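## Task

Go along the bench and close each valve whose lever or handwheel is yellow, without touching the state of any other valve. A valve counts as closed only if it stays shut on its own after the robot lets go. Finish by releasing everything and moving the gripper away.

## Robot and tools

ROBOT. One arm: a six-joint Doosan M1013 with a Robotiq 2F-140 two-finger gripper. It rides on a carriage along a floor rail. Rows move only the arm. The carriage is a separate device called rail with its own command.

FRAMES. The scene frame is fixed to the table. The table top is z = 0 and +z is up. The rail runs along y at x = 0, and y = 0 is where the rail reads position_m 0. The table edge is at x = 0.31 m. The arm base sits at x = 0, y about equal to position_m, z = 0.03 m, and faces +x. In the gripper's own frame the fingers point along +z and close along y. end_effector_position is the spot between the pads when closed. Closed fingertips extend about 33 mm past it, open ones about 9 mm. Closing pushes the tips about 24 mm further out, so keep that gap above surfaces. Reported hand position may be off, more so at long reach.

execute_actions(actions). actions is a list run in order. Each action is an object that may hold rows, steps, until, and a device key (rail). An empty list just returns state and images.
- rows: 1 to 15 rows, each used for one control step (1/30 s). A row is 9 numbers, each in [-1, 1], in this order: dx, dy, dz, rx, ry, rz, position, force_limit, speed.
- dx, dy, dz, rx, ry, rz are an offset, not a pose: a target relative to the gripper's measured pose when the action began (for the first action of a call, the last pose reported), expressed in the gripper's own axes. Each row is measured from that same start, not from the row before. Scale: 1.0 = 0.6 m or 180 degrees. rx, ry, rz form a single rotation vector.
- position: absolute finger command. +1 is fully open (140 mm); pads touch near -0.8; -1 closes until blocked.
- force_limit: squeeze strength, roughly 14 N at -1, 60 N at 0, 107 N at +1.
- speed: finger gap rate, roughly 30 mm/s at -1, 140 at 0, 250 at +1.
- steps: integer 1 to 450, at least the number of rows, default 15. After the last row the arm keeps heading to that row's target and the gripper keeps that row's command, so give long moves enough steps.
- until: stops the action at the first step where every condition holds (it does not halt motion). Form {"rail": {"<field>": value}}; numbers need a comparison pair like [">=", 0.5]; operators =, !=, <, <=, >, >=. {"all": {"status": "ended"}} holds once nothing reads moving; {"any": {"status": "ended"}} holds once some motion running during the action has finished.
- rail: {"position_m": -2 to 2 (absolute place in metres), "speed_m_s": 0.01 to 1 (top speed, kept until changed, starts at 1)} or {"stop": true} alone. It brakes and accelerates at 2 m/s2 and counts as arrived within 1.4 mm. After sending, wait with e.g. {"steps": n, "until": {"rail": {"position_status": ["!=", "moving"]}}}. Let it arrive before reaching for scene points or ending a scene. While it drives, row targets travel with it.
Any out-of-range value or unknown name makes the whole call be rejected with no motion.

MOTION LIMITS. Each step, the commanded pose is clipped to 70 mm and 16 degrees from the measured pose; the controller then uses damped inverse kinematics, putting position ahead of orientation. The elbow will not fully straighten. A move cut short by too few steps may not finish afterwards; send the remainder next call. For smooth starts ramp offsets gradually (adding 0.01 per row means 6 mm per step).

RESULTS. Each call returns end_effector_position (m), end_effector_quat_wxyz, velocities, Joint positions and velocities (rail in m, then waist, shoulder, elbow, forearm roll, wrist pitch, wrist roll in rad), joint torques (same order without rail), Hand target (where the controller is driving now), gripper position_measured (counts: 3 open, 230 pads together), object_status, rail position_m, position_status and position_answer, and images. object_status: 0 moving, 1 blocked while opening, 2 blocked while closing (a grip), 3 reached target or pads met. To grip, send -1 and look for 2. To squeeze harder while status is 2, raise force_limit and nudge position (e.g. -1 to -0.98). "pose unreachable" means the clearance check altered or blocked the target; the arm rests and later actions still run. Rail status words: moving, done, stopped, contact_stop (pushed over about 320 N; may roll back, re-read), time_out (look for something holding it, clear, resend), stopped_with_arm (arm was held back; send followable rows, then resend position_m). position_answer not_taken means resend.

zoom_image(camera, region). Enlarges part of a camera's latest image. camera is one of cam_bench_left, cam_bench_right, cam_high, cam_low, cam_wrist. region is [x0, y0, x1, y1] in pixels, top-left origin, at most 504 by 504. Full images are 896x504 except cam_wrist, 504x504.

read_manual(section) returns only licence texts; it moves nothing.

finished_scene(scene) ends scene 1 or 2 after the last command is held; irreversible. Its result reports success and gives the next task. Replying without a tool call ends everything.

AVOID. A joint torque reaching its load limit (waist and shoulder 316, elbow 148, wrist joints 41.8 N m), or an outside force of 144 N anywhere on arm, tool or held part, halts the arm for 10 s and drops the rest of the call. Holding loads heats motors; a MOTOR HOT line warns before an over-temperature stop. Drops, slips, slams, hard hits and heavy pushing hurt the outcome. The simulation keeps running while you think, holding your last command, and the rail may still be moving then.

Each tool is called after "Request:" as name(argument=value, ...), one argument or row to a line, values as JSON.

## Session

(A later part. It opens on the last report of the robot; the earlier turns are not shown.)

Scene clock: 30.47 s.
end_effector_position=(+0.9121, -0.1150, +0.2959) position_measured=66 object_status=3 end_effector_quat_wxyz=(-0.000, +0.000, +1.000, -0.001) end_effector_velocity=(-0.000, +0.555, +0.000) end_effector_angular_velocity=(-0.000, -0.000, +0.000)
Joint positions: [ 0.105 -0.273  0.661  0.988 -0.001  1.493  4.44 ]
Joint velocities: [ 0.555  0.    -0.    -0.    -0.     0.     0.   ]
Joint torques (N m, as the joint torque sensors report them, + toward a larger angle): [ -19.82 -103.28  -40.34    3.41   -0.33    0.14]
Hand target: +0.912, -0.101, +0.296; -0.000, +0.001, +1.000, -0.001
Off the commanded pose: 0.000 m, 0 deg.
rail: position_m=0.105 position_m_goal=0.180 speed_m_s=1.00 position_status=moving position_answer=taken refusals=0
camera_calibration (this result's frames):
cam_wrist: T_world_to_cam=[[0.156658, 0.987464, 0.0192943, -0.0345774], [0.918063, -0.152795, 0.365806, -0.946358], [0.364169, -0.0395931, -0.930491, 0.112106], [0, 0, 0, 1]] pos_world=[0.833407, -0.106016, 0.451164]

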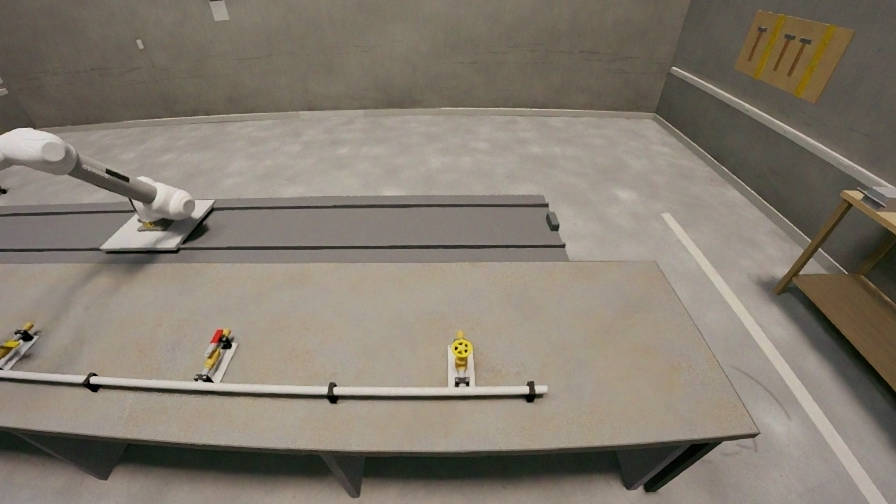

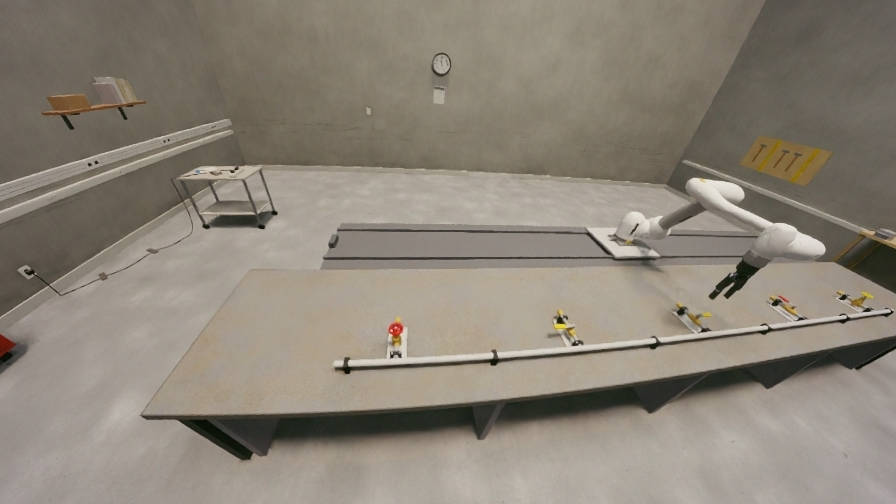

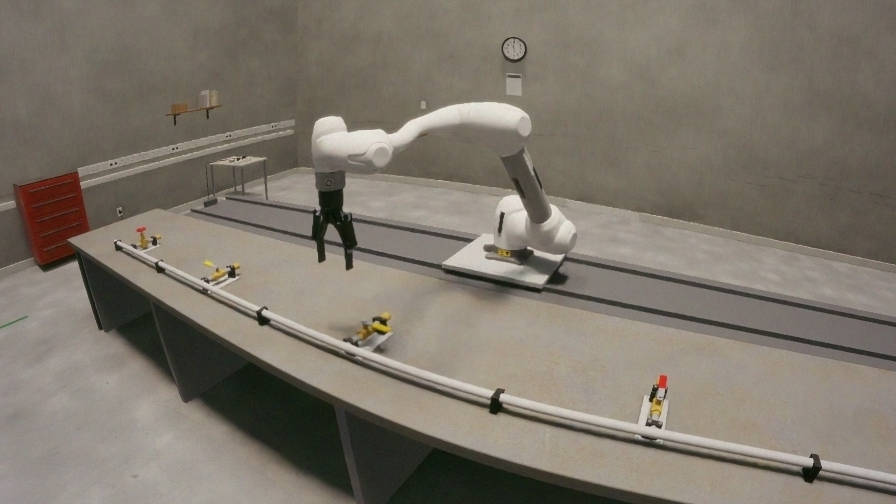

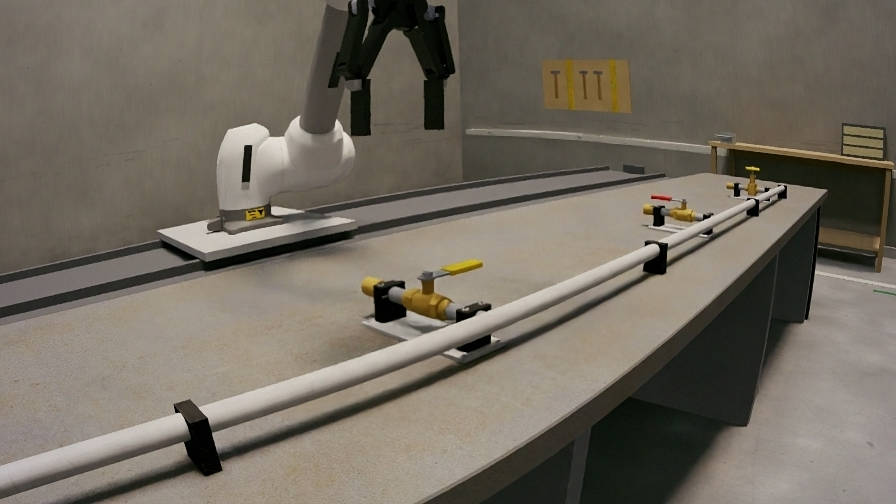

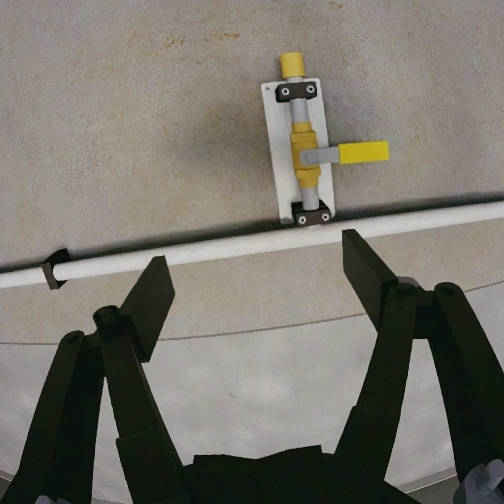

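That lever is square to its pipe, so it's shut. I'll check that the rail has arrived before ending the scene.

Request:
execute_actions(
  actions=[],
)

Scene clock: 30.67 s.
end_effector_position=(+0.9121, -0.0449, +0.2959) position_measured=66 object_status=3 end_effector_quat_wxyz=(-0.000, +0.000, +1.000, -0.001) end_effector_velocity=(-0.000, +0.155, -0.000) end_effector_angular_velocity=(+0.000, +0.000, -0.000)
Joint positions: [ 0.175 -0.273  0.661  0.988 -0.001  1.493  4.44 ]
Joint velocities: [ 0.155 -0.     0.     0.     0.     0.    -0.   ]
Joint torques (N m, as the joint torque sensors report them, + toward a larger angle): [ -20.15 -103.19  -40.92    3.45   -0.36    0.04]
Hand target: +0.912, -0.042, +0.296; -0.000, +0.001, +1.000, -0.001
Off the commanded pose: 0.000 m, 0 deg.
rail: position_m=0.175 position_m_goal=0.180 speed_m_s=1.00 position_status=moving position_answer=taken refusals=0
camera_calibration (this result's frames):
cam_wrist: T_world_to_cam=[[0.156658, 0.987465, 0.0192943, -0.10381], [0.918063, -0.152795, 0.365806, -0.935645], [0.364169, -0.0395929, -0.930491, 0.114882], [0, 0, 0, 1]] pos_world=[0.833407, -0.0359041, 0.451164]

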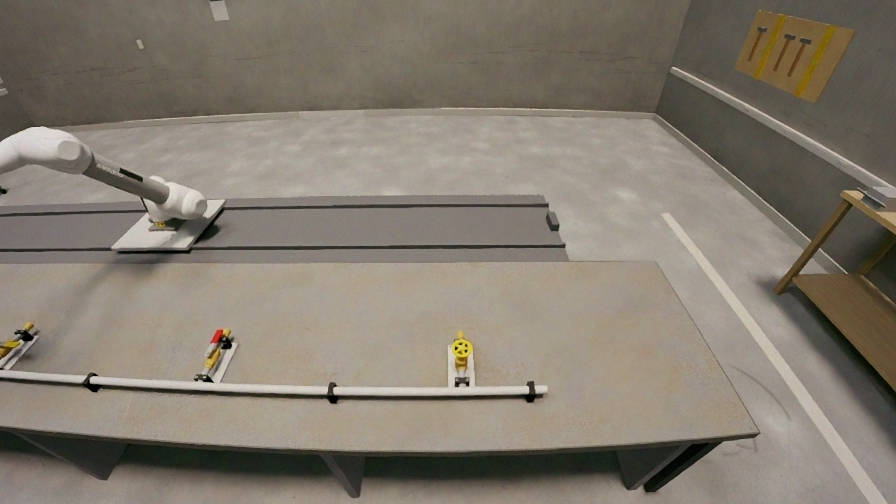

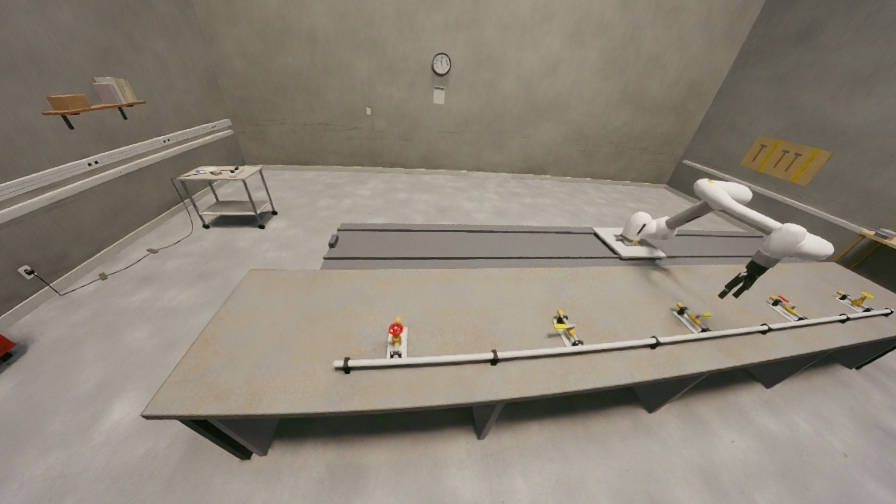

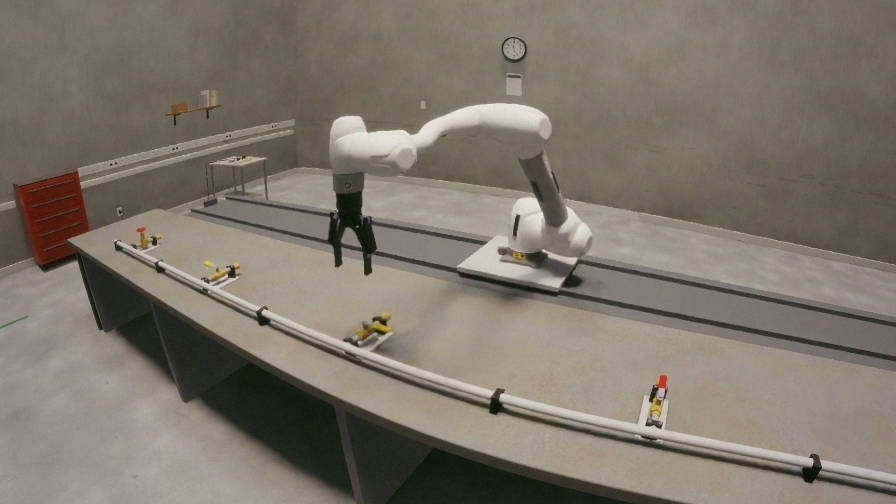

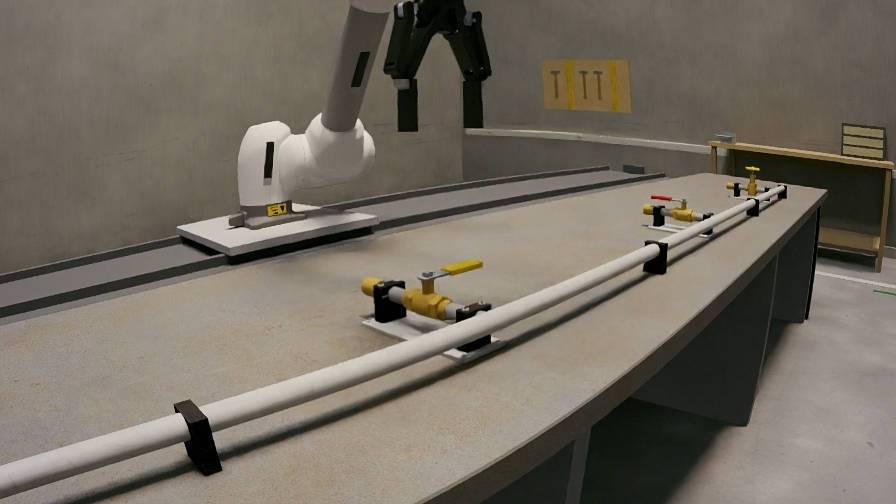

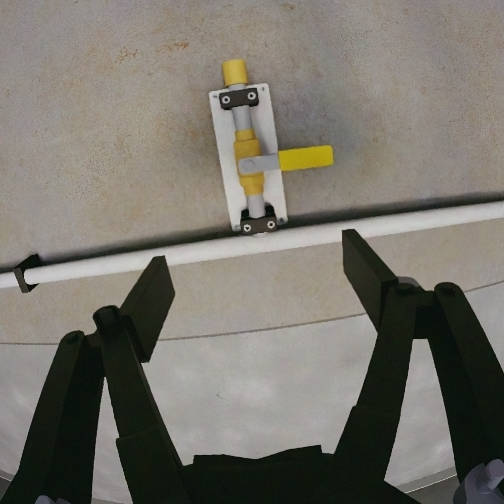

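Request:
zoom_image(
  camera="cam_wrist",
  region=[210, 110, 350, 210],
)

Region (210, 110, 350, 210) of cam_wrist's 504x504 image, scaled by 3.600, with more detail than that image has; it fills the top 360 rows of this view, and the rest is white.

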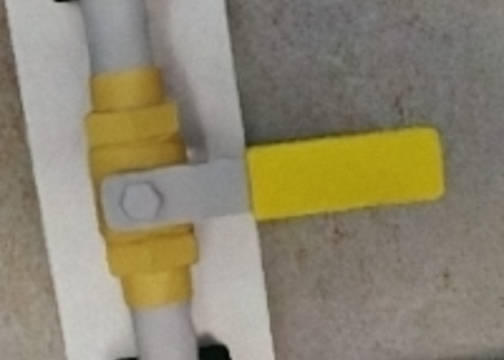

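All three yellow valves are shut. The gripper is open and about 0.19 m above the bench fittings, and the carriage was 5 mm from its stop at the last reading.

Request:
finished_scene(
  scene=2,
)

The scene is finished: the task was done.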